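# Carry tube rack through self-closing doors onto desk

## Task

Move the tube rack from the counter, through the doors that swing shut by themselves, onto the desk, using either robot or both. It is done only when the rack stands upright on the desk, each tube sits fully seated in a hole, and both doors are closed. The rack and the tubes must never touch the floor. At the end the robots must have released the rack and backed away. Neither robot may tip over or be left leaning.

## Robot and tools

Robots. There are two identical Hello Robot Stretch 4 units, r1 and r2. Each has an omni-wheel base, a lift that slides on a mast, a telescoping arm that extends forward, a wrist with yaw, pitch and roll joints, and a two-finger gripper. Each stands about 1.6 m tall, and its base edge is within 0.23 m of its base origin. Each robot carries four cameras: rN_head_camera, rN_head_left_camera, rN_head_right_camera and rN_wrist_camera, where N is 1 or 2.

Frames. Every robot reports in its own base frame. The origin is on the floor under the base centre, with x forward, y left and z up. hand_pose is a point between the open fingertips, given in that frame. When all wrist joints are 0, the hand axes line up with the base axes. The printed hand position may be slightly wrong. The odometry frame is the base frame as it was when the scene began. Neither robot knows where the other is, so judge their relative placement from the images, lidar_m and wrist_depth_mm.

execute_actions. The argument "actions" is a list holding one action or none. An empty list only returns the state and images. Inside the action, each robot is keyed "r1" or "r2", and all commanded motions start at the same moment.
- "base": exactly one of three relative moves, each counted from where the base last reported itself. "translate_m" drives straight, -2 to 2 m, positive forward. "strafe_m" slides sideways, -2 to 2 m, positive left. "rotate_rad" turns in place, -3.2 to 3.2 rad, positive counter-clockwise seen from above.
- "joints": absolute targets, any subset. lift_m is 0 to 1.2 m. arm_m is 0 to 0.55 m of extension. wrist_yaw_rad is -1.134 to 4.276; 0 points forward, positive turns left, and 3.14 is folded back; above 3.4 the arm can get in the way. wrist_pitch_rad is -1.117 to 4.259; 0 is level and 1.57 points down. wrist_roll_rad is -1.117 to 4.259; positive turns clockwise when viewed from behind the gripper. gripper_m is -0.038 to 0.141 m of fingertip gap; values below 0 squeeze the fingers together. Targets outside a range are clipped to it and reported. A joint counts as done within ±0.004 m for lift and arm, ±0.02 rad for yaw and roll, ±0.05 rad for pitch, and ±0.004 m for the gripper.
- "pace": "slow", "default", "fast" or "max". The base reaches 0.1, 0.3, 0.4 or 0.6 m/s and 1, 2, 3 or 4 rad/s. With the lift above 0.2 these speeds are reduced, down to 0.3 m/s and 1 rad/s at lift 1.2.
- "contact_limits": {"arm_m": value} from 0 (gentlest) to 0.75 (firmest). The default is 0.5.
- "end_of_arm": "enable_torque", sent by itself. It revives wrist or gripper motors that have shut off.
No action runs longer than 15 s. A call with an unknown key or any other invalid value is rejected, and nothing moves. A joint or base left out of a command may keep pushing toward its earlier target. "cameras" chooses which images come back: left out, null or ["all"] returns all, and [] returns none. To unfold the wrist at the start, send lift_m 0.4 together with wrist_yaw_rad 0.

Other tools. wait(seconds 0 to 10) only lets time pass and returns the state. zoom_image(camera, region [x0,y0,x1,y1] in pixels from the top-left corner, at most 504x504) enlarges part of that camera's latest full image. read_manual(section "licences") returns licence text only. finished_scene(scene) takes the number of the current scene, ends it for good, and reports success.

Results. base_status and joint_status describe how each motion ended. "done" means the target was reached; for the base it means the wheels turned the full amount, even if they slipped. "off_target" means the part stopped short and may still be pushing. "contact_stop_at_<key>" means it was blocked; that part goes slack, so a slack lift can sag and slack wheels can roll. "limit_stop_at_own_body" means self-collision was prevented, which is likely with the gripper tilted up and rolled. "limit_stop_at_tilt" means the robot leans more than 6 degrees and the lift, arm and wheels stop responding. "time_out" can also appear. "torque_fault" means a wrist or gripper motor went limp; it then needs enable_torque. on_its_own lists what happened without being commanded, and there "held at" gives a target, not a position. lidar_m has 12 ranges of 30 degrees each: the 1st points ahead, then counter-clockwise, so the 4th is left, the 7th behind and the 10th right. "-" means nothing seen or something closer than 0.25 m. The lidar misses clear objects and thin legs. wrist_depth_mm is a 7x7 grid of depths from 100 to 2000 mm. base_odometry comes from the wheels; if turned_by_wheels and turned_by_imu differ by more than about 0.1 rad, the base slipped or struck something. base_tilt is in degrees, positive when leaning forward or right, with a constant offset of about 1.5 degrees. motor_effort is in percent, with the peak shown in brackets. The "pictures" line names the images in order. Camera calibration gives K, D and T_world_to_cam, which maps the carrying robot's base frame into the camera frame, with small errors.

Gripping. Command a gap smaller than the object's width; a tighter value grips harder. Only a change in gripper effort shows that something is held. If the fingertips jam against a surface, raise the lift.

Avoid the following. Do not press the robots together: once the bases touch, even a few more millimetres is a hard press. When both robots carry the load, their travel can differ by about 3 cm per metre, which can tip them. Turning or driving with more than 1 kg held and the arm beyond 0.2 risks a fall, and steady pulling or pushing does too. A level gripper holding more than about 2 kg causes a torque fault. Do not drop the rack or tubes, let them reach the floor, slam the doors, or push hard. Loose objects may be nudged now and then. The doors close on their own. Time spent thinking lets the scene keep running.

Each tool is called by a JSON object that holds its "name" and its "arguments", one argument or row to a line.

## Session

{"name": "execute_actions", "arguments": {
  "actions": []
}}

Scene clock: 0.00 s.
r1.base_odometry: x=+0.000 y=+0.000 heading=+0.000 (m, m, rad; r1's odometry frame)
r1.turned_by_wheels: +0.000 (rad since the last result)
r1.turned_by_imu: +0.000 (rad since the last result)
r1.base_tilt: forward=+0.5 right=+0.3 (deg)
r1.lidar_m: 1.11 1.12 1.32 1.21 1.20 1.42 1.99 2.00 2.36 1.59 1.60 1.28
r1.base_status: not commanded
r1.joint_positions: lift_m=+0.141 arm_m=+0.003 wrist_yaw_rad=+3.162 wrist_pitch_rad=+0.014 wrist_roll_rad=-0.010 gripper_m=+0.057
r1.joint_status: not commanded
r1.motor_effort: lift_m=+21 arm_m=+0 wrist_yaw_rad=+1 wrist_pitch_rad=-6 wrist_roll_rad=+2 gripper_m=-3 wheel_0=+1 wheel_1=+0 wheel_2=-1 (%)
r1.hand_pose: x=-0.1166 y=+0.0815 z=+0.3157 quat_wxyz=(-0.010, -0.007, -0.005, +1.000) (m; r1's base frame)
r1.wrist_depth_mm: - 121 140 - - 1808 1397 / - 109 140 - - 1863 1366 / - 117 141 - - 1808 1397 / 143 142 236 - - 1808 1366 / 891 1983 - - - 1756 1336 / 597 1160 194 1229 196 1229 1229 / 699 741 820 109 831 778 891
r2.base_odometry: x=+0.000 y=+0.000 heading=+0.000 (m, m, rad; r2's odometry frame)
r2.turned_by_wheels: +0.000 (rad since the last result)
r2.turned_by_imu: +0.000 (rad since the last result)
r2.base_tilt: forward=-0.1 right=-0.9 (deg)
r2.lidar_m: 1.07 1.72 1.17 1.10 1.13 1.47 1.56 3.09 2.14 1.99 1.63 1.14
r2.base_status: not commanded
r2.joint_positions: lift_m=+0.252 arm_m=+0.002 wrist_yaw_rad=+3.115 wrist_pitch_rad=-0.006 wrist_roll_rad=-0.007 gripper_m=+0.057
r2.joint_status: not commanded
r2.motor_effort: lift_m=+18 arm_m=+0 wrist_yaw_rad=-2 wrist_pitch_rad=-5 wrist_roll_rad=+1 gripper_m=-5 wheel_0=+0 wheel_1=+0 wheel_2=+1 (%)
r2.hand_pose: x=-0.1129 y=+0.0950 z=+0.4320 quat_wxyz=(+0.013, +0.003, -0.004, +1.000) (m; r2's base frame)
r2.wrist_depth_mm: - 138 1756 - - 1808 1281 / - 122 168 - - 1808 1308 / - 128 177 - - 1808 1308 / 139 140 1756 - - 1808 1336 / - - 1756 - - 1808 1281 / 1336 1430 202 1499 196 1537 1281 / 960 931 1008 108 1025 976 1042
pictures: r1_head_camera, r1_head_left_camera, r1_head_right_camera, r1_wrist_camera, r2_head_camera, r2_head_left_camera, r2_head_right_camera, r2_wrist_camera
camera_calibration (this result's frames):
r1_wrist_camera: T_world_to_cam=[[-0.0364881, 0.998949, 0.0277231, -0.0965487], [0.0206929, 0.0284909, -0.99938, 0.366401], [-0.99912, -0.0358918, -0.0217108, 0.116419], [0, 0, 0, 1]] pos_world=[0.105212, 0.0901867, 0.371378]
r2_wrist_camera: T_world_to_cam=[[0.0317521, 0.999364, 0.0162308, -0.101914], [0.0189603, 0.0156338, -0.999698, 0.484015], [-0.999316, 0.0320502, -0.0184518, 0.118322], [0, 0, 0, 1]] pos_world=[0.1123, 0.0904895, 0.487706]
Images, in order (width x height): r1_head_camera 420x560, r1_head_left_camera 420x672, r1_head_right_camera 420x672, r1_wrist_camera 616x392, r2_head_camera 420x560, r2_head_left_camera 420x672, r2_head_right_camera 420x672, r2_wrist_camera 616x392.

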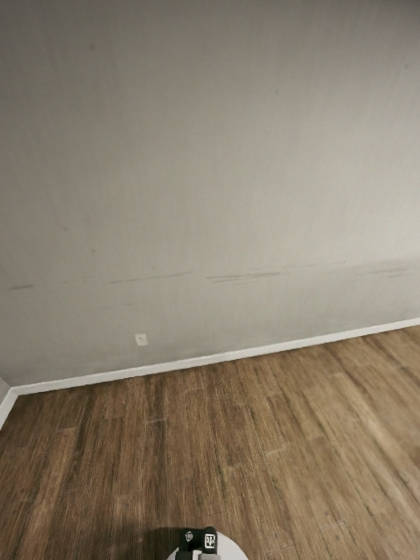

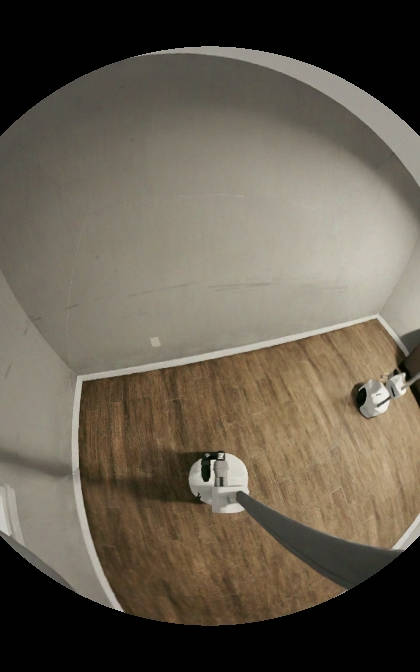

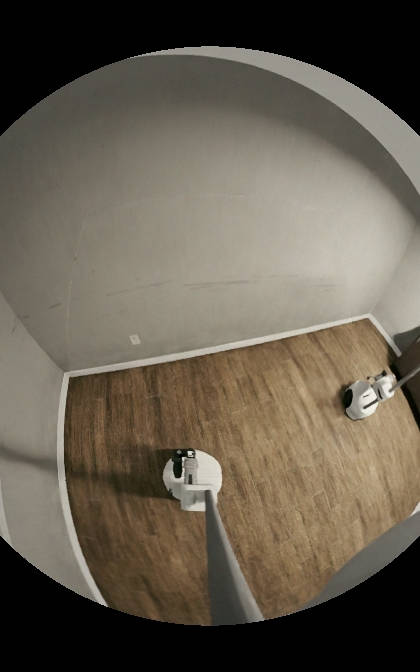

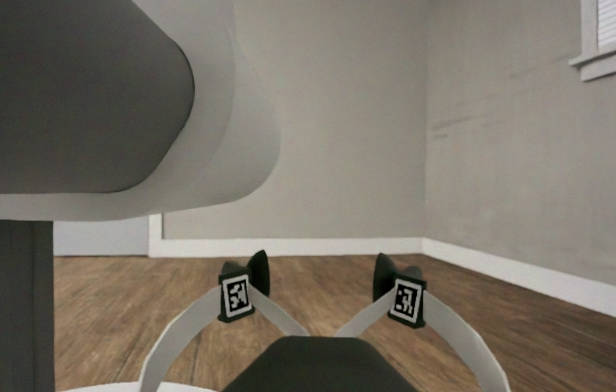

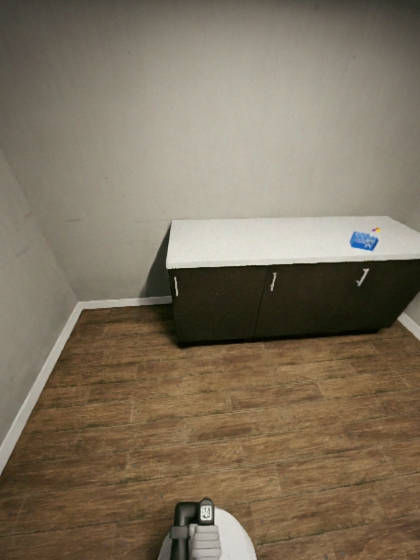

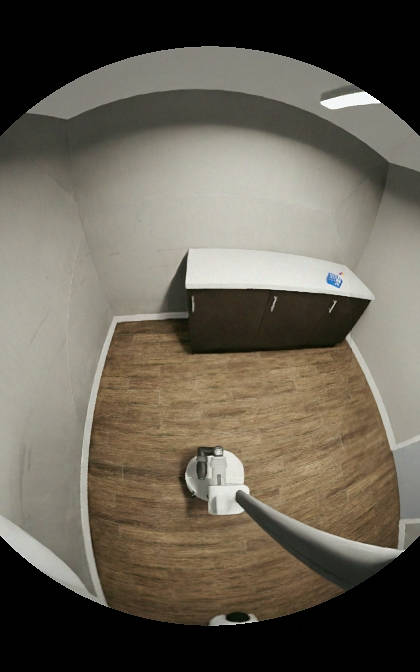

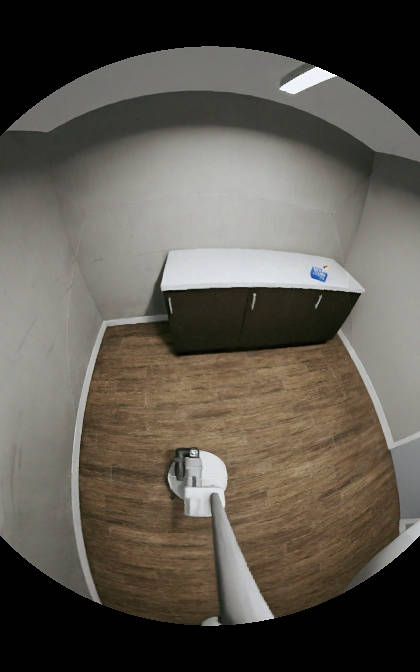

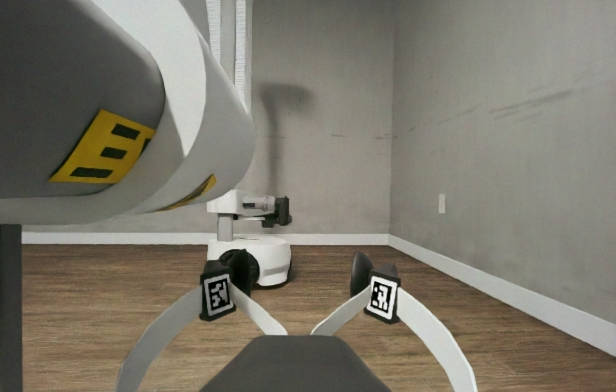

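{"name": "execute_actions", "arguments": {
  "actions": [
    {"r1":{"base":{"rotate_rad":-2.88},"joints":{"lift_m":0.85,"wrist_yaw_rad":0,"gripper_m":0.1}},"r2":{"base":{"strafe_m":-1.04},"joints":{"lift_m":0.95,"wrist_yaw_rad":0,"gripper_m":0.141},"pace":"fast"}}
  ],
  "cameras": ["r1_head_camera","r2_head_camera","r2_wrist_camera"]
}}

{"name": "zoom_image", "arguments": {
  "camera": "r2_wrist_camera",
  "region": [220,200,400,320]
}}

Scene clock: 5.73 s.
r1.base_odometry: x=+0.000 y=+0.000 heading=-2.879 (m, m, rad; r1's odometry frame)
r1.turned_by_wheels: -2.879 (rad since the last result)
r1.turned_by_imu: -2.906 (rad since the last result)
r1.base_tilt: forward=+0.5 right=+0.2 (deg)
r1.lidar_m: 2.00 2.08 1.79 2.88 1.60 1.18 1.12 1.18 1.26 1.19 1.24 1.79
r1.base_status: done
r1.joint_positions: lift_m=+0.850 arm_m=+0.003 wrist_yaw_rad=+0.000 wrist_pitch_rad=+0.014 wrist_roll_rad=-0.010 gripper_m=+0.100
r1.joint_status: all done
r1.motor_effort: lift_m=+26(27) arm_m=+0(1) wrist_yaw_rad=-1(1) wrist_pitch_rad=-7(6) wrist_roll_rad=+2(1) gripper_m=-3(5) wheel_0=+2(9) wheel_1=+3(10) wheel_2=+3(8) (%)
r1.hand_pose: x=+0.4621 y=-0.0874 z=+1.0238 quat_wxyz=(+1.000, -0.005, +0.007, +0.000) (m; r1's base frame)
r1.wrist_depth_mm: 1863 1808 1808 1808 1756 1756 1756 / 1808 1808 1808 1808 1756 1708 1708 / 1808 1808 1808 1808 1756 1756 1756 / 1808 1863 1808 1808 1756 1756 1756 / 1808 1863 1863 1808 1756 1756 1708 / 1863 1863 199 1808 1808 1756 1756 / 1863 1863 1863 109 1808 1756 1756
r2.base_odometry: x=+0.000 y=-1.040 heading=+0.000 (m, m, rad; r2's odometry frame)
r2.turned_by_wheels: +0.000 (rad since the last result)
r2.turned_by_imu: +0.004 (rad since the last result)
r2.base_tilt: forward=-0.1 right=-0.8 (deg)
r2.lidar_m: 1.11 1.16 1.52 2.16 2.20 1.79 2.93 1.53 1.03 0.96 0.99 1.21
r2.base_status: done
r2.joint_positions: lift_m=+0.950 arm_m=+0.002 wrist_yaw_rad=+0.000 wrist_pitch_rad=-0.006 wrist_roll_rad=-0.007 gripper_m=+0.141
r2.joint_status: all done
r2.motor_effort: lift_m=+19(22) arm_m=-1(0) wrist_yaw_rad=-1(7) wrist_pitch_rad=-6(7) wrist_roll_rad=+1(0) gripper_m=-1(6) wheel_0=+1(13) wheel_1=+1(14) wheel_2=+0(0) (%)
r2.hand_pose: x=+0.4617 y=-0.0874 z=+1.1298 quat_wxyz=(+1.000, -0.004, -0.003, +0.000) (m; r2's base frame)
r2.wrist_depth_mm: 1464 1537 1499 1537 1576 1618 1160 / 1499 1499 1537 1576 1576 1576 1160 / 1499 1537 1537 1537 1576 1661 1160 / 1499 1537 1576 1576 1576 1576 1160 / 1397 1397 1430 1281 1576 1499 1160 / 891 904 931 931 960 1366 1138 / 917 931 946 108 960 1336 1160
pictures: r1_head_camera, r2_head_camera, r2_wrist_camera
camera_calibration (this result's frames):
r2_wrist_camera: T_world_to_cam=[[-0.00508399, -0.999855, 0.0162309, -0.106861], [-0.0185326, -0.0161341, -0.999698, 1.18807], [0.999815, -0.00538326, -0.0184479, -0.214954], [0, 0, 0, 1]] pos_world=[0.236389, -0.0888342, 1.18548]
Images, in order (width x height): r1_head_camera 420x560, r2_head_camera 420x560, r2_wrist_camera 616x392.

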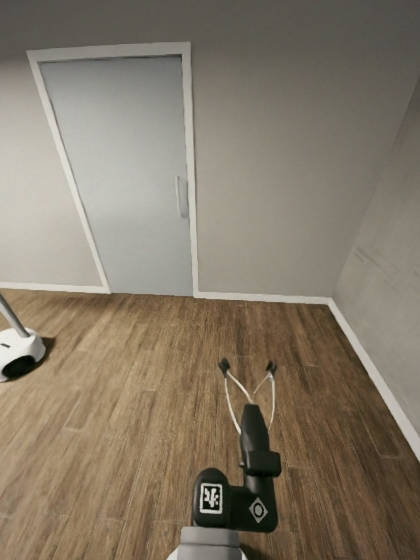

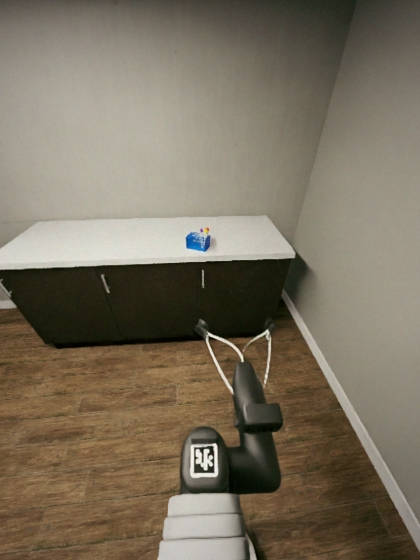

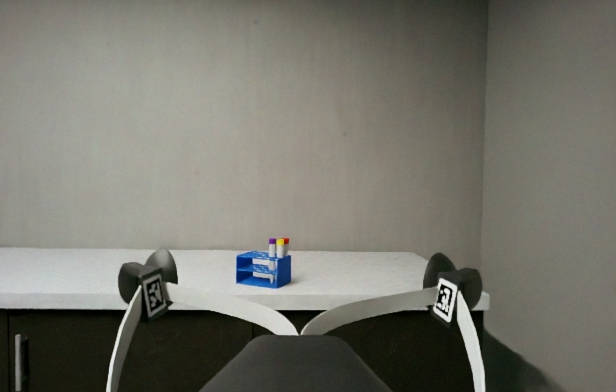

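Region (220, 200, 400, 320) of r2_wrist_camera's 616x392 image, scaled by 2.800.

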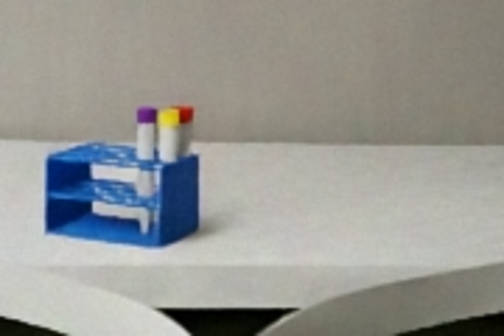

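{"name": "execute_actions", "arguments": {
  "actions": [
    {"r1":{"base":{"rotate_rad":-0.035}},"r2":{"base":{"rotate_rad":0.09},"joints":{"lift_m":1.2,"wrist_pitch_rad":1.57}}}
  ],
  "cameras": []
}}

{"name": "execute_actions", "arguments": {
  "actions": [
    {"r1":{"base":{"strafe_m":0.47},"joints":{"arm_m":0.54}},"r2":{"base":{"translate_m":0.75},"joints":{"arm_m":0.38}}}
  ],
  "cameras": ["r1_wrist_camera","r2_wrist_camera"]
}}

Scene clock: 10.07 s.
r1.base_odometry: x=+0.000 y=+0.000 heading=-2.914 (m, m, rad; r1's odometry frame)
r1.turned_by_wheels: -0.035 (rad since the last result)
r1.turned_by_imu: -0.034 (rad since the last result)
r1.base_tilt: forward=+0.8 right=+0.4 (deg)
r1.lidar_m: 2.00 2.08 1.79 2.87 1.65 1.18 1.10 1.17 1.27 1.19 1.20 1.71
r1.base_status: done
r1.joint_positions: lift_m=+0.850 arm_m=+0.003 wrist_yaw_rad=+0.000 wrist_pitch_rad=+0.014 wrist_roll_rad=-0.010 gripper_m=+0.100
r1.joint_status: not commanded
r1.motor_effort: lift_m=+26(26) arm_m=+0(1) wrist_yaw_rad=-1(2) wrist_pitch_rad=-7(6) wrist_roll_rad=+2(3) gripper_m=-1(3) wheel_0=+2(7) wheel_1=+1(8) wheel_2=+1(6) (%)
r1.hand_pose: x=+0.4621 y=-0.0874 z=+1.0238 quat_wxyz=(+1.000, -0.005, +0.007, +0.000) (m; r1's base frame)
r1.wrist_depth_mm: 1756 1808 1808 1808 1808 1756 1756 / 1808 1756 1808 1756 1808 1808 1708 / 1808 1808 1756 1756 1808 1756 1756 / 1863 1808 1808 1808 1808 1756 1708 / 1808 1808 1808 1808 1808 1808 1708 / 1863 1863 200 1808 1808 1756 1661 / 1808 1808 1808 109 1808 1808 1708
r2.base_odometry: x=+0.000 y=-1.040 heading=+0.089 (m, m, rad; r2's odometry frame)
r2.turned_by_wheels: +0.089 (rad since the last result)
r2.turned_by_imu: +0.090 (rad since the last result)
r2.base_tilt: forward=-0.1 right=-0.8 (deg)
r2.lidar_m: 1.11 1.20 2.23 2.15 2.25 1.81 2.96 1.39 1.01 0.96 1.01 1.17
r2.base_status: done
r2.joint_positions: lift_m=+1.200 arm_m=+0.002 wrist_yaw_rad=+0.000 wrist_pitch_rad=+1.570 wrist_roll_rad=-0.007 gripper_m=+0.141
r2.joint_status: all done
r2.motor_effort: lift_m=+20(22) arm_m=+0(0) wrist_yaw_rad=-1(2) wrist_pitch_rad=+1(2) wrist_roll_rad=+0(0) gripper_m=+0(1) wheel_0=-4(7) wheel_1=-4(5) wheel_2=-4(9) (%)
r2.hand_pose: x=+0.1734 y=-0.0874 z=+1.0895 quat_wxyz=(+0.707, -0.003, +0.707, +0.003) (m; r2's base frame)
r2.wrist_depth_mm: 1255 1281 1308 1255 1308 1255 1255 / 1281 1281 1281 1308 1308 1255 1281 / 1281 1281 1281 1308 1336 1281 1281 / 1308 1281 1281 1308 1308 1308 1281 / 1281 1308 1098 1098 1281 1308 1255 / 1281 1308 1098 1118 1336 1308 1255 / 1308 1308 1336 109 1308 1308 1229
pictures: none
No camera images: the call's "cameras" was empty. Leave "cameras" out to get every camera's image.

Scene clock: 14.07 s.
r1.base_odometry: x=+0.106 y=-0.458 heading=-2.914 (m, m, rad; r1's odometry frame)
r1.turned_by_wheels: +0.000 (rad since the last result)
r1.turned_by_imu: -0.002 (rad since the last result)
r1.base_tilt: forward=+0.5 right=+0.2 (deg)
r1.lidar_m: 1.92 2.07 2.03 2.43 1.64 1.19 1.13 1.18 1.60 1.67 1.72 2.07
r1.base_status: done
r1.joint_positions: lift_m=+0.850 arm_m=+0.539 wrist_yaw_rad=+0.000 wrist_pitch_rad=+0.013 wrist_roll_rad=-0.010 gripper_m=+0.100
r1.joint_status: all done
r1.motor_effort: lift_m=+25(26) arm_m=+6(9) wrist_yaw_rad=-1(2) wrist_pitch_rad=-6(6) wrist_roll_rad=-2(1) gripper_m=+2(1) wheel_0=-1(6) wheel_1=+3(11) wheel_2=+0(0) (%)
r1.hand_pose: x=+0.9982 y=-0.0874 z=+1.0239 quat_wxyz=(+1.000, -0.005, +0.007, +0.000) (m; r1's base frame)
r1.wrist_depth_mm: 1255 1255 1229 1255 1229 1229 1205 / 1255 1255 1229 1229 1255 1255 1229 / 1255 1229 1229 1255 1255 1229 1229 / 1281 1255 1255 1255 1255 1255 1229 / 1255 1255 1255 1229 1255 1255 1255 / 1281 1281 199 1255 1255 1255 1255 / 1255 1255 1281 109 1281 1255 1255
r2.base_odometry: x=+0.747 y=-0.973 heading=+0.090 (m, m, rad; r2's odometry frame)
r2.turned_by_wheels: +0.000 (rad since the last result)
r2.turned_by_imu: +0.003 (rad since the last result)
r2.base_tilt: forward=-0.1 right=-0.9 (deg)
r2.lidar_m: 0.37 0.42 0.58 2.14 2.25 2.06 3.80 1.38 1.03 0.98 0.53 0.38
r2.base_status: done
r2.joint_positions: lift_m=+1.200 arm_m=+0.379 wrist_yaw_rad=+0.000 wrist_pitch_rad=+1.570 wrist_roll_rad=-0.007 gripper_m=+0.141
r2.joint_status: all done
r2.motor_effort: lift_m=+20(20) arm_m=+6(7) wrist_yaw_rad=-1(2) wrist_pitch_rad=+2(3) wrist_roll_rad=+1(1) gripper_m=-1(1) wheel_0=+2(8) wheel_1=+3(6) wheel_2=+0(12) (%)
r2.hand_pose: x=+0.5502 y=-0.0874 z=+1.0895 quat_wxyz=(+0.707, -0.003, +0.707, +0.003) (m; r2's base frame)
r2.wrist_depth_mm: 392 397 397 394 394 397 399 / 399 397 397 399 397 402 402 / 399 402 399 399 399 402 407 / 402 402 402 402 402 407 407 / 402 404 407 402 404 407 407 / 404 410 336 329 330 410 413 / 1336 1336 407 108 410 413 413
pictures: r1_wrist_camera, r2_wrist_camera
camera_calibration (this result's frames):
r1_wrist_camera: T_world_to_cam=[[0.0163743, -0.999481, 0.0277251, -0.134139], [-0.0211959, -0.0280696, -0.999381, 1.09277], [0.999641, 0.0157765, -0.0216446, -0.751198], [0, 0, 0, 1]] pos_world=[0.776287, -0.0915445, 1.07955]
r2_wrist_camera: T_world_to_cam=[[0.0163636, -0.999852, 0.00523083, -0.105638], [-0.999592, -0.0162364, 0.0234994, 0.574416], [-0.023411, -0.00561323, -0.99971, 1.32782], [0, 0, 0, 1]] pos_world=[0.606996, -0.0888425, 1.31449]
Images, in order (width x height): r1_wrist_camera 616x392, r2_wrist_camera 616x392.

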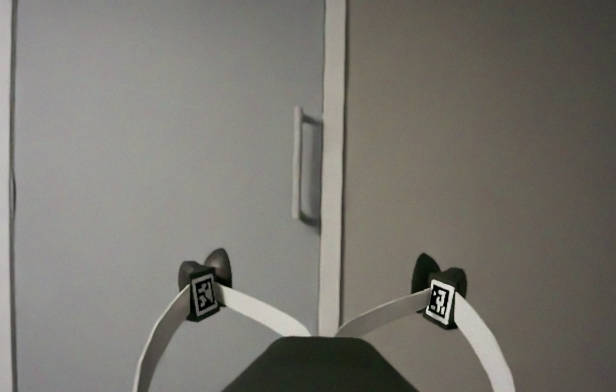

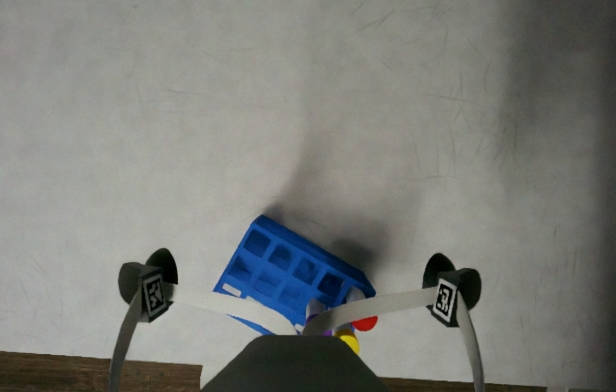

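{"name": "execute_actions", "arguments": {
  "actions": [
    {"r1":{"base":{"strafe_m":0.055},"joints":{"lift_m":0.95}},"r2":{"base":{"strafe_m":0.02},"joints":{"arm_m":0.324,"wrist_roll_rad":0.58}}}
  ],
  "cameras": []
}}

{"name": "execute_actions", "arguments": {
  "actions": [
    {"r1":{"base":{"translate_m":0.9}}}
  ],
  "cameras": ["r1_wrist_camera","r2_wrist_camera"]
}}

Scene clock: 20.37 s.
r1.base_odometry: x=+0.119 y=-0.511 heading=-2.914 (m, m, rad; r1's odometry frame)
r1.turned_by_wheels: +0.000 (rad since the last result)
r1.turned_by_imu: +0.000 (rad since the last result)
r1.base_tilt: forward=+0.6 right=+0.3 (deg)
r1.lidar_m: 1.95 2.08 1.97 2.35 1.64 1.21 1.11 1.17 1.59 1.72 1.78 2.07
r1.base_status: done
r1.joint_positions: lift_m=+0.950 arm_m=+0.539 wrist_yaw_rad=+0.000 wrist_pitch_rad=+0.013 wrist_roll_rad=-0.010 gripper_m=+0.100
r1.joint_status: all done
r1.motor_effort: lift_m=+26(27) arm_m=+6(6) wrist_yaw_rad=+1(1) wrist_pitch_rad=-6(6) wrist_roll_rad=-1(0) gripper_m=+2(1) wheel_0=-1(12) wheel_1=+1(12) wheel_2=+0(0) (%)
r1.hand_pose: x=+0.9982 y=-0.0874 z=+1.1239 quat_wxyz=(+1.000, -0.005, +0.007, +0.000) (m; r1's base frame)
r1.wrist_depth_mm: 1255 1255 1229 1229 1255 1229 1229 / 1255 1255 1229 1255 1229 1229 1229 / 1255 1255 1255 1229 1255 1229 1229 / 1255 1255 1255 1255 1255 1255 1229 / 1255 1255 1255 1229 1255 1255 1229 / 1255 1281 200 1255 1229 1229 1255 / 1255 1255 1281 109 1255 1255 1255
r2.base_odometry: x=+0.745 y=-0.953 heading=+0.089 (m, m, rad; r2's odometry frame)
r2.turned_by_wheels: +0.000 (rad since the last result)
r2.turned_by_imu: +0.001 (rad since the last result)
r2.base_tilt: forward=-0.1 right=-0.8 (deg)
r2.lidar_m: 0.37 0.41 0.58 2.13 2.21 1.97 3.80 1.41 1.05 0.99 0.54 0.38
r2.base_status: done
r2.joint_positions: lift_m=+1.200 arm_m=+0.325 wrist_yaw_rad=+0.000 wrist_pitch_rad=+1.570 wrist_roll_rad=+0.580 gripper_m=+0.141
r2.joint_status: all done
r2.motor_effort: lift_m=+19(20) arm_m=-6(5) wrist_yaw_rad=-1(1) wrist_pitch_rad=-1(2) wrist_roll_rad=+3(8) gripper_m=-3(1) wheel_0=-2(12) wheel_1=+1(9) wheel_2=+0(1) (%)
r2.hand_pose: x=+0.4962 y=-0.0874 z=+1.0895 quat_wxyz=(+0.678, +0.202, +0.677, -0.202) (m; r2's base frame)
r2.wrist_depth_mm: 392 394 397 399 399 399 402 / 397 397 397 402 399 399 404 / 397 402 394 402 402 404 407 / 397 402 402 399 407 404 1308 / 402 402 402 330 410 1336 1308 / 402 404 404 410 1098 1308 1336 / 404 407 407 109 1098 1308 1308
pictures: none
No camera images: the call's "cameras" was empty. Leave "cameras" out to get every camera's image.

Scene clock: 24.83 s.
r1.base_odometry: x=-0.758 y=-0.715 heading=-2.914 (m, m, rad; r1's odometry frame)
r1.turned_by_wheels: +0.000 (rad since the last result)
r1.turned_by_imu: +0.000 (rad since the last result)
r1.base_tilt: forward=+0.3 right=+0.5 (deg)
r1.lidar_m: 1.07 1.15 1.52 1.72 2.48 2.11 2.02 2.11 1.78 1.69 1.59 1.14
r1.base_status: done
r1.joint_positions: lift_m=+0.950 arm_m=+0.539 wrist_yaw_rad=+0.000 wrist_pitch_rad=+0.013 wrist_roll_rad=-0.010 gripper_m=+0.100
r1.joint_status: not commanded
r1.motor_effort: lift_m=+26(26) arm_m=+6(6) wrist_yaw_rad=+0(0) wrist_pitch_rad=-5(6) wrist_roll_rad=+0(1) gripper_m=-3(0) wheel_0=+0(7) wheel_1=+3(8) wheel_2=-2(9) (%)
r1.hand_pose: x=+0.9983 y=-0.0874 z=+1.1239 quat_wxyz=(+1.000, -0.005, +0.007, +0.000) (m; r1's base frame)
r1.wrist_depth_mm: 347 345 345 343 343 342 342 / 347 347 345 347 345 343 345 / 347 347 347 347 347 345 343 / 351 349 349 349 349 347 345 / 353 351 349 349 349 349 347 / 353 353 200 283 338 349 351 / 353 353 353 109 340 340 351
r2.base_odometry: x=+0.745 y=-0.953 heading=+0.089 (m, m, rad; r2's odometry frame)
r2.turned_by_wheels: +0.000 (rad since the last result)
r2.turned_by_imu: +0.001 (rad since the last result)
r2.base_tilt: forward=-0.1 right=-0.9 (deg)
r2.lidar_m: 0.37 0.42 0.59 2.13 2.24 3.05 1.74 1.42 1.03 1.00 0.54 0.39
r2.base_status: not commanded
r2.joint_positions: lift_m=+1.200 arm_m=+0.325 wrist_yaw_rad=+0.000 wrist_pitch_rad=+1.570 wrist_roll_rad=+0.580 gripper_m=+0.141
r2.joint_status: not commanded
r2.motor_effort: lift_m=+20(19) arm_m=-6(6) wrist_yaw_rad=-1(3) wrist_pitch_rad=-2(0) wrist_roll_rad=+2(2) gripper_m=-1(0) wheel_0=-2(2) wheel_1=+1(0) wheel_2=+0(0) (%)
r2.hand_pose: x=+0.4962 y=-0.0874 z=+1.0895 quat_wxyz=(+0.678, +0.202, +0.677, -0.202) (m; r2's base frame)
r2.wrist_depth_mm: 389 394 397 394 399 402 404 / 397 394 397 399 402 402 404 / 397 397 397 402 404 404 402 / 397 402 399 402 407 407 1308 / 402 399 402 329 404 1336 1336 / 402 404 404 407 1138 1336 1308 / 404 407 407 109 1098 1336 1308
pictures: r1_wrist_camera, r2_wrist_camera
camera_calibration (this result's frames):
r1_wrist_camera: T_world_to_cam=[[0.0163274, -0.999482, 0.0277252, -0.136878], [-0.0211972, -0.0280687, -0.999381, 1.19268], [0.999642, 0.0157296, -0.0216446, -0.749066], [0, 0, 0, 1]] pos_world=[0.776315, -0.0915476, 1.17953]
r2_wrist_camera: T_world_to_cam=[[-0.540002, -0.84165, 0.00480584, 0.185593], [-0.841361, 0.539952, 0.0237463, 0.490284], [-0.022581, 0.0087796, -0.999706, 1.3274], [0, 0, 0, 1]] pos_world=[0.5427, -0.12018, 1.31448]
Images, in order (width x height): r1_wrist_camera 616x392, r2_wrist_camera 616x392.

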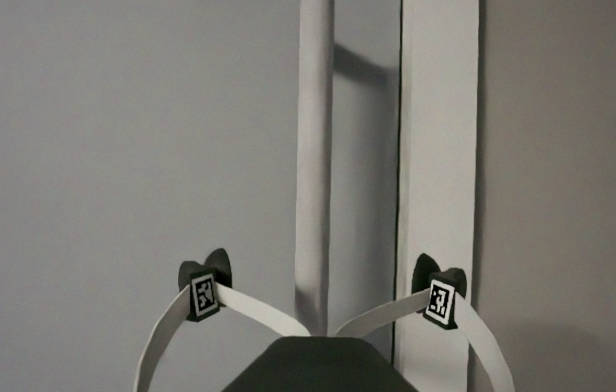

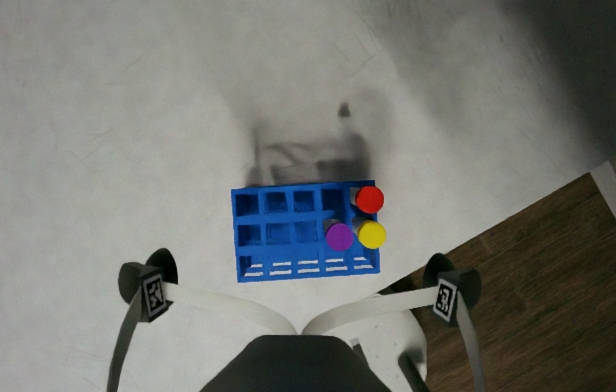

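{"name": "execute_actions", "arguments": {
  "actions": [
    {"r1":{"base":{"translate_m":0.075},"pace":"slow"},"r2":{"joints":{"arm_m":0.315,"wrist_roll_rad":0.53,"lift_m":1.13}}}
  ],
  "cameras": []
}}

{"name": "execute_actions", "arguments": {
  "actions": [
    {"r1":{"joints":{"gripper_m":-0.035}}}
  ],
  "cameras": ["r1_wrist_camera","r2_wrist_camera"]
}}

Scene clock: 29.33 s.
r1.base_odometry: x=-0.831 y=-0.732 heading=-2.913 (m, m, rad; r1's odometry frame)
r1.turned_by_wheels: +0.000 (rad since the last result)
r1.turned_by_imu: +0.001 (rad since the last result)
r1.base_tilt: forward=+0.4 right=+0.5 (deg)
r1.lidar_m: 0.97 1.05 1.44 1.74 2.46 2.20 2.10 2.17 1.76 1.69 1.51 1.08
r1.base_status: done
r1.joint_positions: lift_m=+0.950 arm_m=+0.539 wrist_yaw_rad=+0.000 wrist_pitch_rad=+0.013 wrist_roll_rad=-0.010 gripper_m=+0.100
r1.joint_status: not commanded
r1.motor_effort: lift_m=+26(26) arm_m=+6(6) wrist_yaw_rad=+1(0) wrist_pitch_rad=-8(5) wrist_roll_rad=+1(2) gripper_m=+0(3) wheel_0=+3(4) wheel_1=+5(8) wheel_2=-3(11) (%)
r1.hand_pose: x=+0.9983 y=-0.0874 z=+1.1239 quat_wxyz=(+1.000, -0.005, +0.007, +0.000) (m; r1's base frame)
r1.wrist_depth_mm: 272 271 271 204 271 256 270 / 272 272 272 204 272 257 270 / 274 274 273 204 272 258 271 / 274 274 274 204 273 259 272 / 276 276 274 206 276 260 273 / 278 277 199 204 263 262 274 / 278 278 277 109 277 263 274
r2.base_odometry: x=+0.745 y=-0.953 heading=+0.089 (m, m, rad; r2's odometry frame)
r2.turned_by_wheels: +0.000 (rad since the last result)
r2.turned_by_imu: +0.001 (rad since the last result)
r2.base_tilt: forward=-0.1 right=-0.9 (deg)
r2.lidar_m: 0.38 0.40 0.61 2.10 2.22 3.06 1.74 1.44 1.04 0.99 0.55 0.39
r2.base_status: not commanded
r2.joint_positions: lift_m=+1.130 arm_m=+0.316 wrist_yaw_rad=+0.000 wrist_pitch_rad=+1.570 wrist_roll_rad=+0.530 gripper_m=+0.141
r2.joint_status: all done
r2.motor_effort: lift_m=+15(16) arm_m=-6(7) wrist_yaw_rad=-2(2) wrist_pitch_rad=-1(1) wrist_roll_rad=-1(0) gripper_m=-3(1) wheel_0=-2(2) wheel_1=+1(0) wheel_2=+0(0) (%)
r2.hand_pose: x=+0.4871 y=-0.0874 z=+1.0199 quat_wxyz=(+0.683, +0.185, +0.682, -0.185) (m; r2's base frame)
r2.wrist_depth_mm: 325 325 325 329 330 332 332 / 327 329 332 330 332 330 334 / 327 329 330 334 334 336 338 / 329 332 332 296 262 338 338 / 332 332 297 262 283 336 1255 / 332 334 334 264 338 1255 1255 / 334 338 340 109 1042 1281 1281
pictures: none
No camera images: the call's "cameras" was empty. Leave "cameras" out to get every camera's image.

Scene clock: 31.37 s.
r1.base_odometry: x=-0.831 y=-0.732 heading=-2.913 (m, m, rad; r1's odometry frame)
r1.turned_by_wheels: +0.000 (rad since the last result)
r1.turned_by_imu: +0.001 (rad since the last result)
r1.base_tilt: forward=+0.4 right=+0.3 (deg)
r1.lidar_m: 0.94 1.06 1.47 1.73 2.46 2.21 2.08 2.18 1.79 1.69 1.46 1.07
r1.base_status: not commanded
r1.joint_positions: lift_m=+0.950 arm_m=+0.539 wrist_yaw_rad=+0.005 wrist_pitch_rad=+0.013 wrist_roll_rad=-0.010 gripper_m=-0.034
r1.joint_status: all done
r1.on_its_own: wrist_yaw_rad is at rest, and its effort (-16) is outside its rest range (-13 to +13)
r1.motor_effort: lift_m=+26(26) arm_m=+4(6) wrist_yaw_rad=-16(19) wrist_pitch_rad=-5(5) wrist_roll_rad=-1(1) gripper_m=-18(22) wheel_0=+3(3) wheel_1=+5(5) wheel_2=+2(3) (%)
r1.hand_pose: x=+0.9991 y=-0.0858 z=+1.1239 quat_wxyz=(+1.000, -0.005, +0.007, +0.003) (m; r1's base frame)
r1.wrist_depth_mm: 259 258 256 185 252 253 266 / 260 259 256 187 254 255 267 / 262 259 258 189 255 256 267 / 263 262 258 193 256 257 268 / 264 262 259 191 256 258 271 / 265 263 181 186 181 258 271 / 266 264 263 109 258 259 273
r2.base_odometry: x=+0.745 y=-0.953 heading=+0.089 (m, m, rad; r2's odometry frame)
r2.turned_by_wheels: +0.000 (rad since the last result)
r2.turned_by_imu: +0.001 (rad since the last result)
r2.base_tilt: forward=-0.1 right=-0.8 (deg)
r2.lidar_m: 0.38 0.40 0.62 2.11 2.21 3.06 1.75 1.43 1.04 1.00 0.54 0.39
r2.base_status: not commanded
r2.joint_positions: lift_m=+1.130 arm_m=+0.316 wrist_yaw_rad=+0.000 wrist_pitch_rad=+1.570 wrist_roll_rad=+0.530 gripper_m=+0.141
r2.joint_status: not commanded
r2.motor_effort: lift_m=+15(15) arm_m=-6(6) wrist_yaw_rad=-2(1) wrist_pitch_rad=+2(1) wrist_roll_rad=+0(0) gripper_m=-1(1) wheel_0=-1(1) wheel_1=+1(1) wheel_2=+0(0) (%)
r2.hand_pose: x=+0.4871 y=-0.0874 z=+1.0199 quat_wxyz=(+0.683, +0.185, +0.682, -0.185) (m; r2's base frame)
r2.wrist_depth_mm: 325 327 327 327 329 330 332 / 327 327 329 334 332 334 336 / 330 329 330 332 332 338 336 / 330 332 332 294 260 336 340 / 332 334 297 262 282 338 1255 / 334 334 336 264 340 1255 1255 / 338 336 338 109 1060 1281 1255
pictures: r1_wrist_camera, r2_wrist_camera
camera_calibration (this result's frames):
r1_wrist_camera: T_world_to_cam=[[0.0216838, -0.99938, 0.0277256, -0.140688], [-0.0210466, -0.0281823, -0.999381, 1.19258], [0.999543, 0.0210868, -0.0216446, -0.749335], [0, 0, 0, 1]] pos_world=[0.777143, -0.0911897, 1.17953]
r2_wrist_camera: T_world_to_cam=[[-0.498082, -0.867116, 0.00486039, 0.15835], [-0.866824, 0.498047, 0.0237664, 0.493064], [-0.0230289, 0.0076245, -0.999706, 1.25774], [0, 0, 0, 1]] pos_world=[0.535236, -0.117851, 1.24488]
Images, in order (width x height): r1_wrist_camera 616x392, r2_wrist_camera 616x392.

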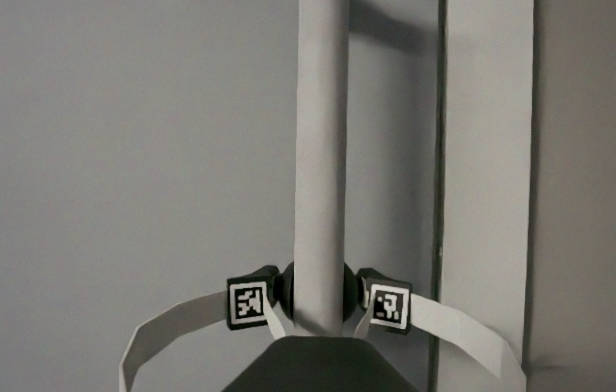

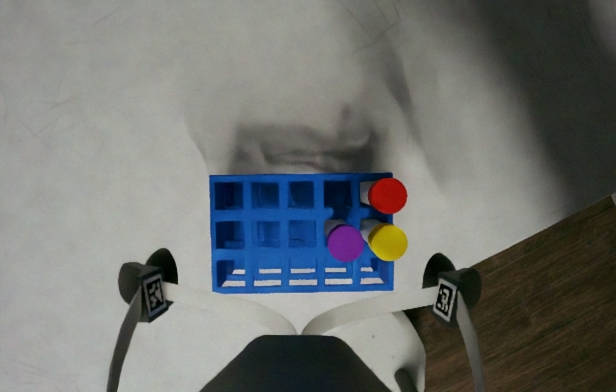

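{"name": "execute_actions", "arguments": {
  "actions": [
    {"r1":{"base":{"translate_m":-0.1},"pace":"slow"},"r2":{"joints":{"lift_m":1.075},"pace":"slow"}}
  ],
  "cameras": ["r2_wrist_camera"]
}}

{"name": "execute_actions", "arguments": {
  "actions": [
    {"r1":{"base":{"strafe_m":0.055},"joints":{"arm_m":0.47},"pace":"slow"},"r2":{"joints":{"gripper_m":0.07}}}
  ],
  "cameras": []
}}

{"name": "execute_actions", "arguments": {
  "actions": [
    {"r1":{"base":{"translate_m":-0.1},"pace":"slow"},"r2":{"joints":{"lift_m":1.13},"pace":"slow"}}
  ],
  "cameras": ["r2_wrist_camera","r2_head_right_camera"]
}}

Scene clock: 36.00 s.
r1.base_odometry: x=-0.734 y=-0.709 heading=-2.911 (m, m, rad; r1's odometry frame)
r1.turned_by_wheels: +0.002 (rad since the last result)
r1.turned_by_imu: +0.004 (rad since the last result)
r1.base_tilt: forward=+0.6 right=+0.4 (deg)
r1.lidar_m: 0.94 1.11 1.58 1.74 2.45 2.10 2.00 2.08 1.77 1.69 1.62 1.19
r1.base_status: done
r1.joint_positions: lift_m=+0.950 arm_m=+0.539 wrist_yaw_rad=+0.013 wrist_pitch_rad=+0.014 wrist_roll_rad=-0.010 gripper_m=-0.034
r1.joint_status: not commanded
r1.on_its_own: wrist_yaw_rad is at rest, and its effort (-35) is outside its rest range (-13 to +13)
r1.motor_effort: lift_m=+26(26) arm_m=+5(4) wrist_yaw_rad=-35(37) wrist_pitch_rad=-8(7) wrist_roll_rad=+2(0) gripper_m=-19(22) wheel_0=+8(8) wheel_1=+3(4) wheel_2=+14(15) (%)
r1.hand_pose: x=+0.9997 y=-0.0837 z=+1.1239 quat_wxyz=(+1.000, -0.005, +0.007, +0.006) (m; r1's base frame)
r1.wrist_depth_mm: 282 273 263 182 244 349 359 / 283 273 264 182 246 351 359 / 285 276 265 183 247 353 362 / 287 276 266 185 248 355 364 / 289 276 266 186 248 366 366 / 289 278 183 187 181 366 366 / 289 276 268 109 248 357 368
r2.base_odometry: x=+0.745 y=-0.953 heading=+0.089 (m, m, rad; r2's odometry frame)
r2.turned_by_wheels: +0.000 (rad since the last result)
r2.turned_by_imu: +0.001 (rad since the last result)
r2.base_tilt: forward=-0.1 right=-0.8 (deg)
r2.lidar_m: 0.37 0.41 0.60 2.12 2.21 3.08 1.77 1.42 1.06 1.00 0.55 0.39
r2.base_status: not commanded
r2.joint_positions: lift_m=+1.075 arm_m=+0.316 wrist_yaw_rad=+0.000 wrist_pitch_rad=+1.570 wrist_roll_rad=+0.530 gripper_m=+0.141
r2.joint_status: all done
r2.motor_effort: lift_m=+15(16) arm_m=-6(6) wrist_yaw_rad=-2(3) wrist_pitch_rad=+0(1) wrist_roll_rad=-1(0) gripper_m=-1(1) wheel_0=-2(1) wheel_1=+1(1) wheel_2=+0(0) (%)
r2.hand_pose: x=+0.4871 y=-0.0874 z=+0.9649 quat_wxyz=(+0.683, +0.185, +0.682, -0.185) (m; r2's base frame)
r2.wrist_depth_mm: 272 272 274 276 276 278 279 / 273 276 276 278 279 278 281 / 274 276 276 279 278 279 281 / 277 278 214 204 204 283 283 / 278 278 212 206 160 283 1182 / 279 279 206 206 207 1205 1205 / 281 282 283 109 991 1182 1205
pictures: r2_wrist_camera
camera_calibration (this result's frames):
r2_wrist_camera: T_world_to_cam=[[-0.498081, -0.867117, 0.00486039, 0.158617], [-0.866825, 0.498047, 0.0237664, 0.49437], [-0.0230289, 0.00762448, -0.999706, 1.20279], [0, 0, 0, 1]] pos_world=[0.535235, -0.117851, 1.18991]
Images, in order (width x height): r2_wrist_camera 616x392.

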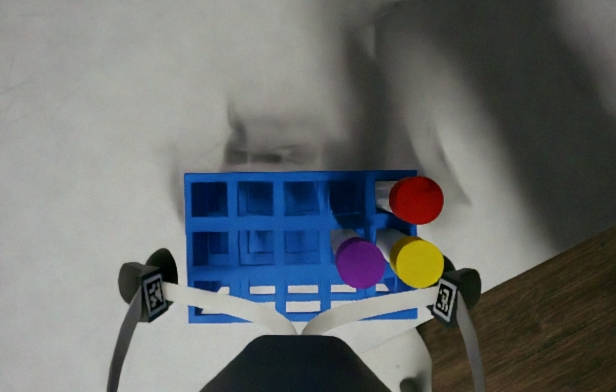

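Scene clock: 37.97 s.
r1.base_odometry: x=-0.722 y=-0.762 heading=-2.913 (m, m, rad; r1's odometry frame)
r1.turned_by_wheels: -0.003 (rad since the last result)
r1.turned_by_imu: -0.004 (rad since the last result)
r1.base_tilt: forward=+0.4 right=+0.3 (deg)
r1.lidar_m: 0.83 1.04 1.60 1.68 2.42 2.09 1.99 2.08 1.85 1.77 1.61 1.15
r1.base_status: done
r1.joint_positions: lift_m=+0.950 arm_m=+0.471 wrist_yaw_rad=-0.015 wrist_pitch_rad=+0.014 wrist_roll_rad=-0.010 gripper_m=-0.035
r1.joint_status: all done
r1.on_its_own: wrist_yaw_rad is at rest, and its effort (+45) is outside its rest range (-13 to +13)
r1.motor_effort: lift_m=+26(26) arm_m=-6(7) wrist_yaw_rad=+45(47) wrist_pitch_rad=-7(5) wrist_roll_rad=+1(1) gripper_m=-15(19) wheel_0=-18(19) wheel_1=-4(12) wheel_2=-10(11) (%)
r1.hand_pose: x=+0.9291 y=-0.0918 z=+1.1238 quat_wxyz=(+1.000, -0.005, +0.007, -0.008) (m; r1's base frame)
r1.wrist_depth_mm: 290 277 264 253 239 439 442 / 291 278 265 254 241 442 445 / 291 278 265 255 241 442 449 / 294 279 267 256 244 445 449 / 294 282 268 213 243 445 449 / 296 282 183 183 180 239 449 / 296 283 271 109 244 241 455
r2.base_odometry: x=+0.745 y=-0.953 heading=+0.089 (m, m, rad; r2's odometry frame)
r2.turned_by_wheels: +0.000 (rad since the last result)
r2.turned_by_imu: +0.001 (rad since the last result)
r2.base_tilt: forward=-0.1 right=-0.8 (deg)
r2.lidar_m: 0.38 0.41 0.58 2.09 2.21 3.06 1.70 1.43 1.04 0.99 0.54 0.40
r2.base_status: not commanded
r2.joint_positions: lift_m=+1.075 arm_m=+0.316 wrist_yaw_rad=+0.000 wrist_pitch_rad=+1.570 wrist_roll_rad=+0.530 gripper_m=+0.071
r2.joint_status: all done
r2.motor_effort: lift_m=+15(15) arm_m=-6(6) wrist_yaw_rad=-1(0) wrist_pitch_rad=+0(0) wrist_roll_rad=+0(1) gripper_m=-31(31) wheel_0=-1(1) wheel_1=+1(1) wheel_2=+0(0) (%)
r2.hand_pose: x=+0.4871 y=-0.0874 z=+0.9649 quat_wxyz=(+0.683, +0.185, +0.682, -0.185) (m; r2's base frame)
r2.wrist_depth_mm: 272 273 273 277 276 276 278 / 273 274 276 276 278 278 281 / 276 276 277 279 281 281 279 / 277 277 194 187 187 281 283 / 277 278 189 188 145 283 1182 / 279 181 188 189 189 183 1182 / 279 281 282 109 991 1229 1229
pictures: none
No camera images: the call's "cameras" was empty. Leave "cameras" out to get every camera's image.

Scene clock: 40.23 s.
r1.base_odometry: x=-0.624 y=-0.740 heading=-2.912 (m, m, rad; r1's odometry frame)
r1.turned_by_wheels: +0.002 (rad since the last result)
r1.turned_by_imu: +0.002 (rad since the last result)
r1.base_tilt: forward=+0.7 right=+0.3 (deg)
r1.lidar_m: 0.89 1.11 1.76 1.70 2.43 1.99 1.90 1.98 1.81 1.75 1.77 1.29
r1.base_status: done
r1.joint_positions: lift_m=+0.950 arm_m=+0.471 wrist_yaw_rad=+0.010 wrist_pitch_rad=+0.014 wrist_roll_rad=-0.010 gripper_m=-0.034
r1.joint_status: not commanded
r1.on_its_own: wrist_yaw_rad is at rest, and its effort (-27) is outside its rest range (-13 to +13)
r1.motor_effort: lift_m=+26(26) arm_m=-6(6) wrist_yaw_rad=-27(44) wrist_pitch_rad=-7(7) wrist_roll_rad=+1(0) gripper_m=-19(17) wheel_0=+5(15) wheel_1=+1(12) wheel_2=+14(15) (%)
r1.hand_pose: x=+0.9313 y=-0.0845 z=+1.1238 quat_wxyz=(+1.000, -0.005, +0.007, +0.005) (m; r1's base frame)
r1.wrist_depth_mm: 327 300 273 178 233 525 525 / 330 301 274 180 234 530 525 / 332 301 274 179 235 530 525 / 334 303 277 179 235 530 530 / 336 304 278 179 236 530 535 / 336 306 182 179 182 539 535 / 336 303 282 109 232 224 535
r2.base_odometry: x=+0.745 y=-0.953 heading=+0.089 (m, m, rad; r2's odometry frame)
r2.turned_by_wheels: +0.000 (rad since the last result)
r2.turned_by_imu: +0.001 (rad since the last result)
r2.base_tilt: forward=-0.1 right=-0.8 (deg)
r2.lidar_m: 0.38 0.41 0.61 2.10 2.23 3.07 1.70 1.42 1.02 1.00 0.54 0.38
r2.base_status: not commanded
r2.joint_positions: lift_m=+1.130 arm_m=+0.316 wrist_yaw_rad=+0.000 wrist_pitch_rad=+1.570 wrist_roll_rad=+0.530 gripper_m=+0.071
r2.joint_status: all done
r2.motor_effort: lift_m=+20(24) arm_m=-6(6) wrist_yaw_rad=-2(3) wrist_pitch_rad=-1(1) wrist_roll_rad=+0(1) gripper_m=-31(35) wheel_0=-1(2) wheel_1=+1(1) wheel_2=+0(0) (%)
r2.hand_pose: x=+0.4871 y=-0.0874 z=+1.0195 quat_wxyz=(+0.683, +0.185, +0.682, -0.185) (m; r2's base frame)
r2.wrist_depth_mm: 324 327 329 327 329 332 332 / 327 327 327 330 330 334 336 / 327 330 332 332 332 334 336 / 330 332 194 188 187 338 338 / 334 332 189 188 154 338 1255 / 332 182 189 190 183 183 1281 / 334 338 338 109 1025 1255 1255
pictures: r2_head_right_camera, r2_wrist_camera
camera_calibration (this result's frames):
r2_wrist_camera: T_world_to_cam=[[-0.498069, -0.867124, 0.0048604, 0.158344], [-0.866832, 0.498034, 0.0237664, 0.493074], [-0.023029, 0.00762414, -0.999706, 1.25732], [0, 0, 0, 1]] pos_world=[0.535233, -0.11785, 1.24446]
Images, in order (width x height): r2_head_right_camera 420x672, r2_wrist_camera 616x392.

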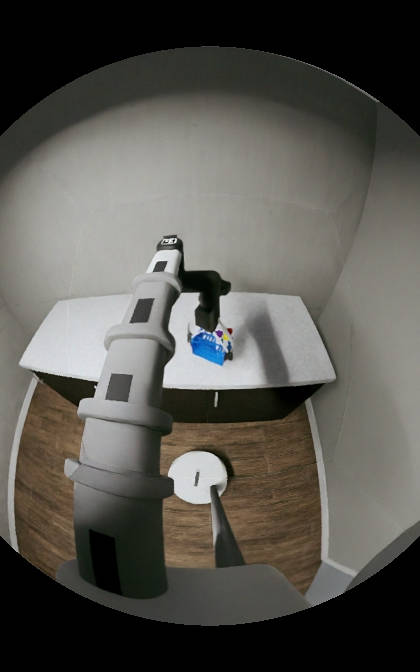

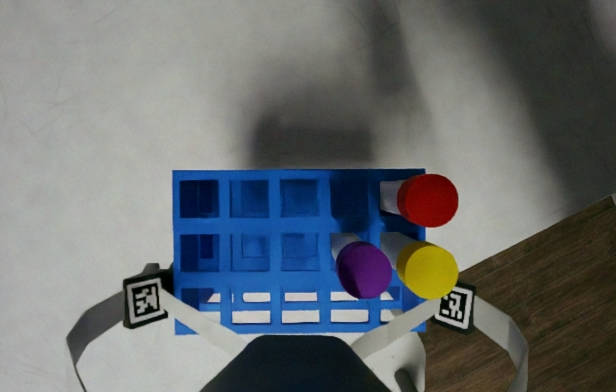

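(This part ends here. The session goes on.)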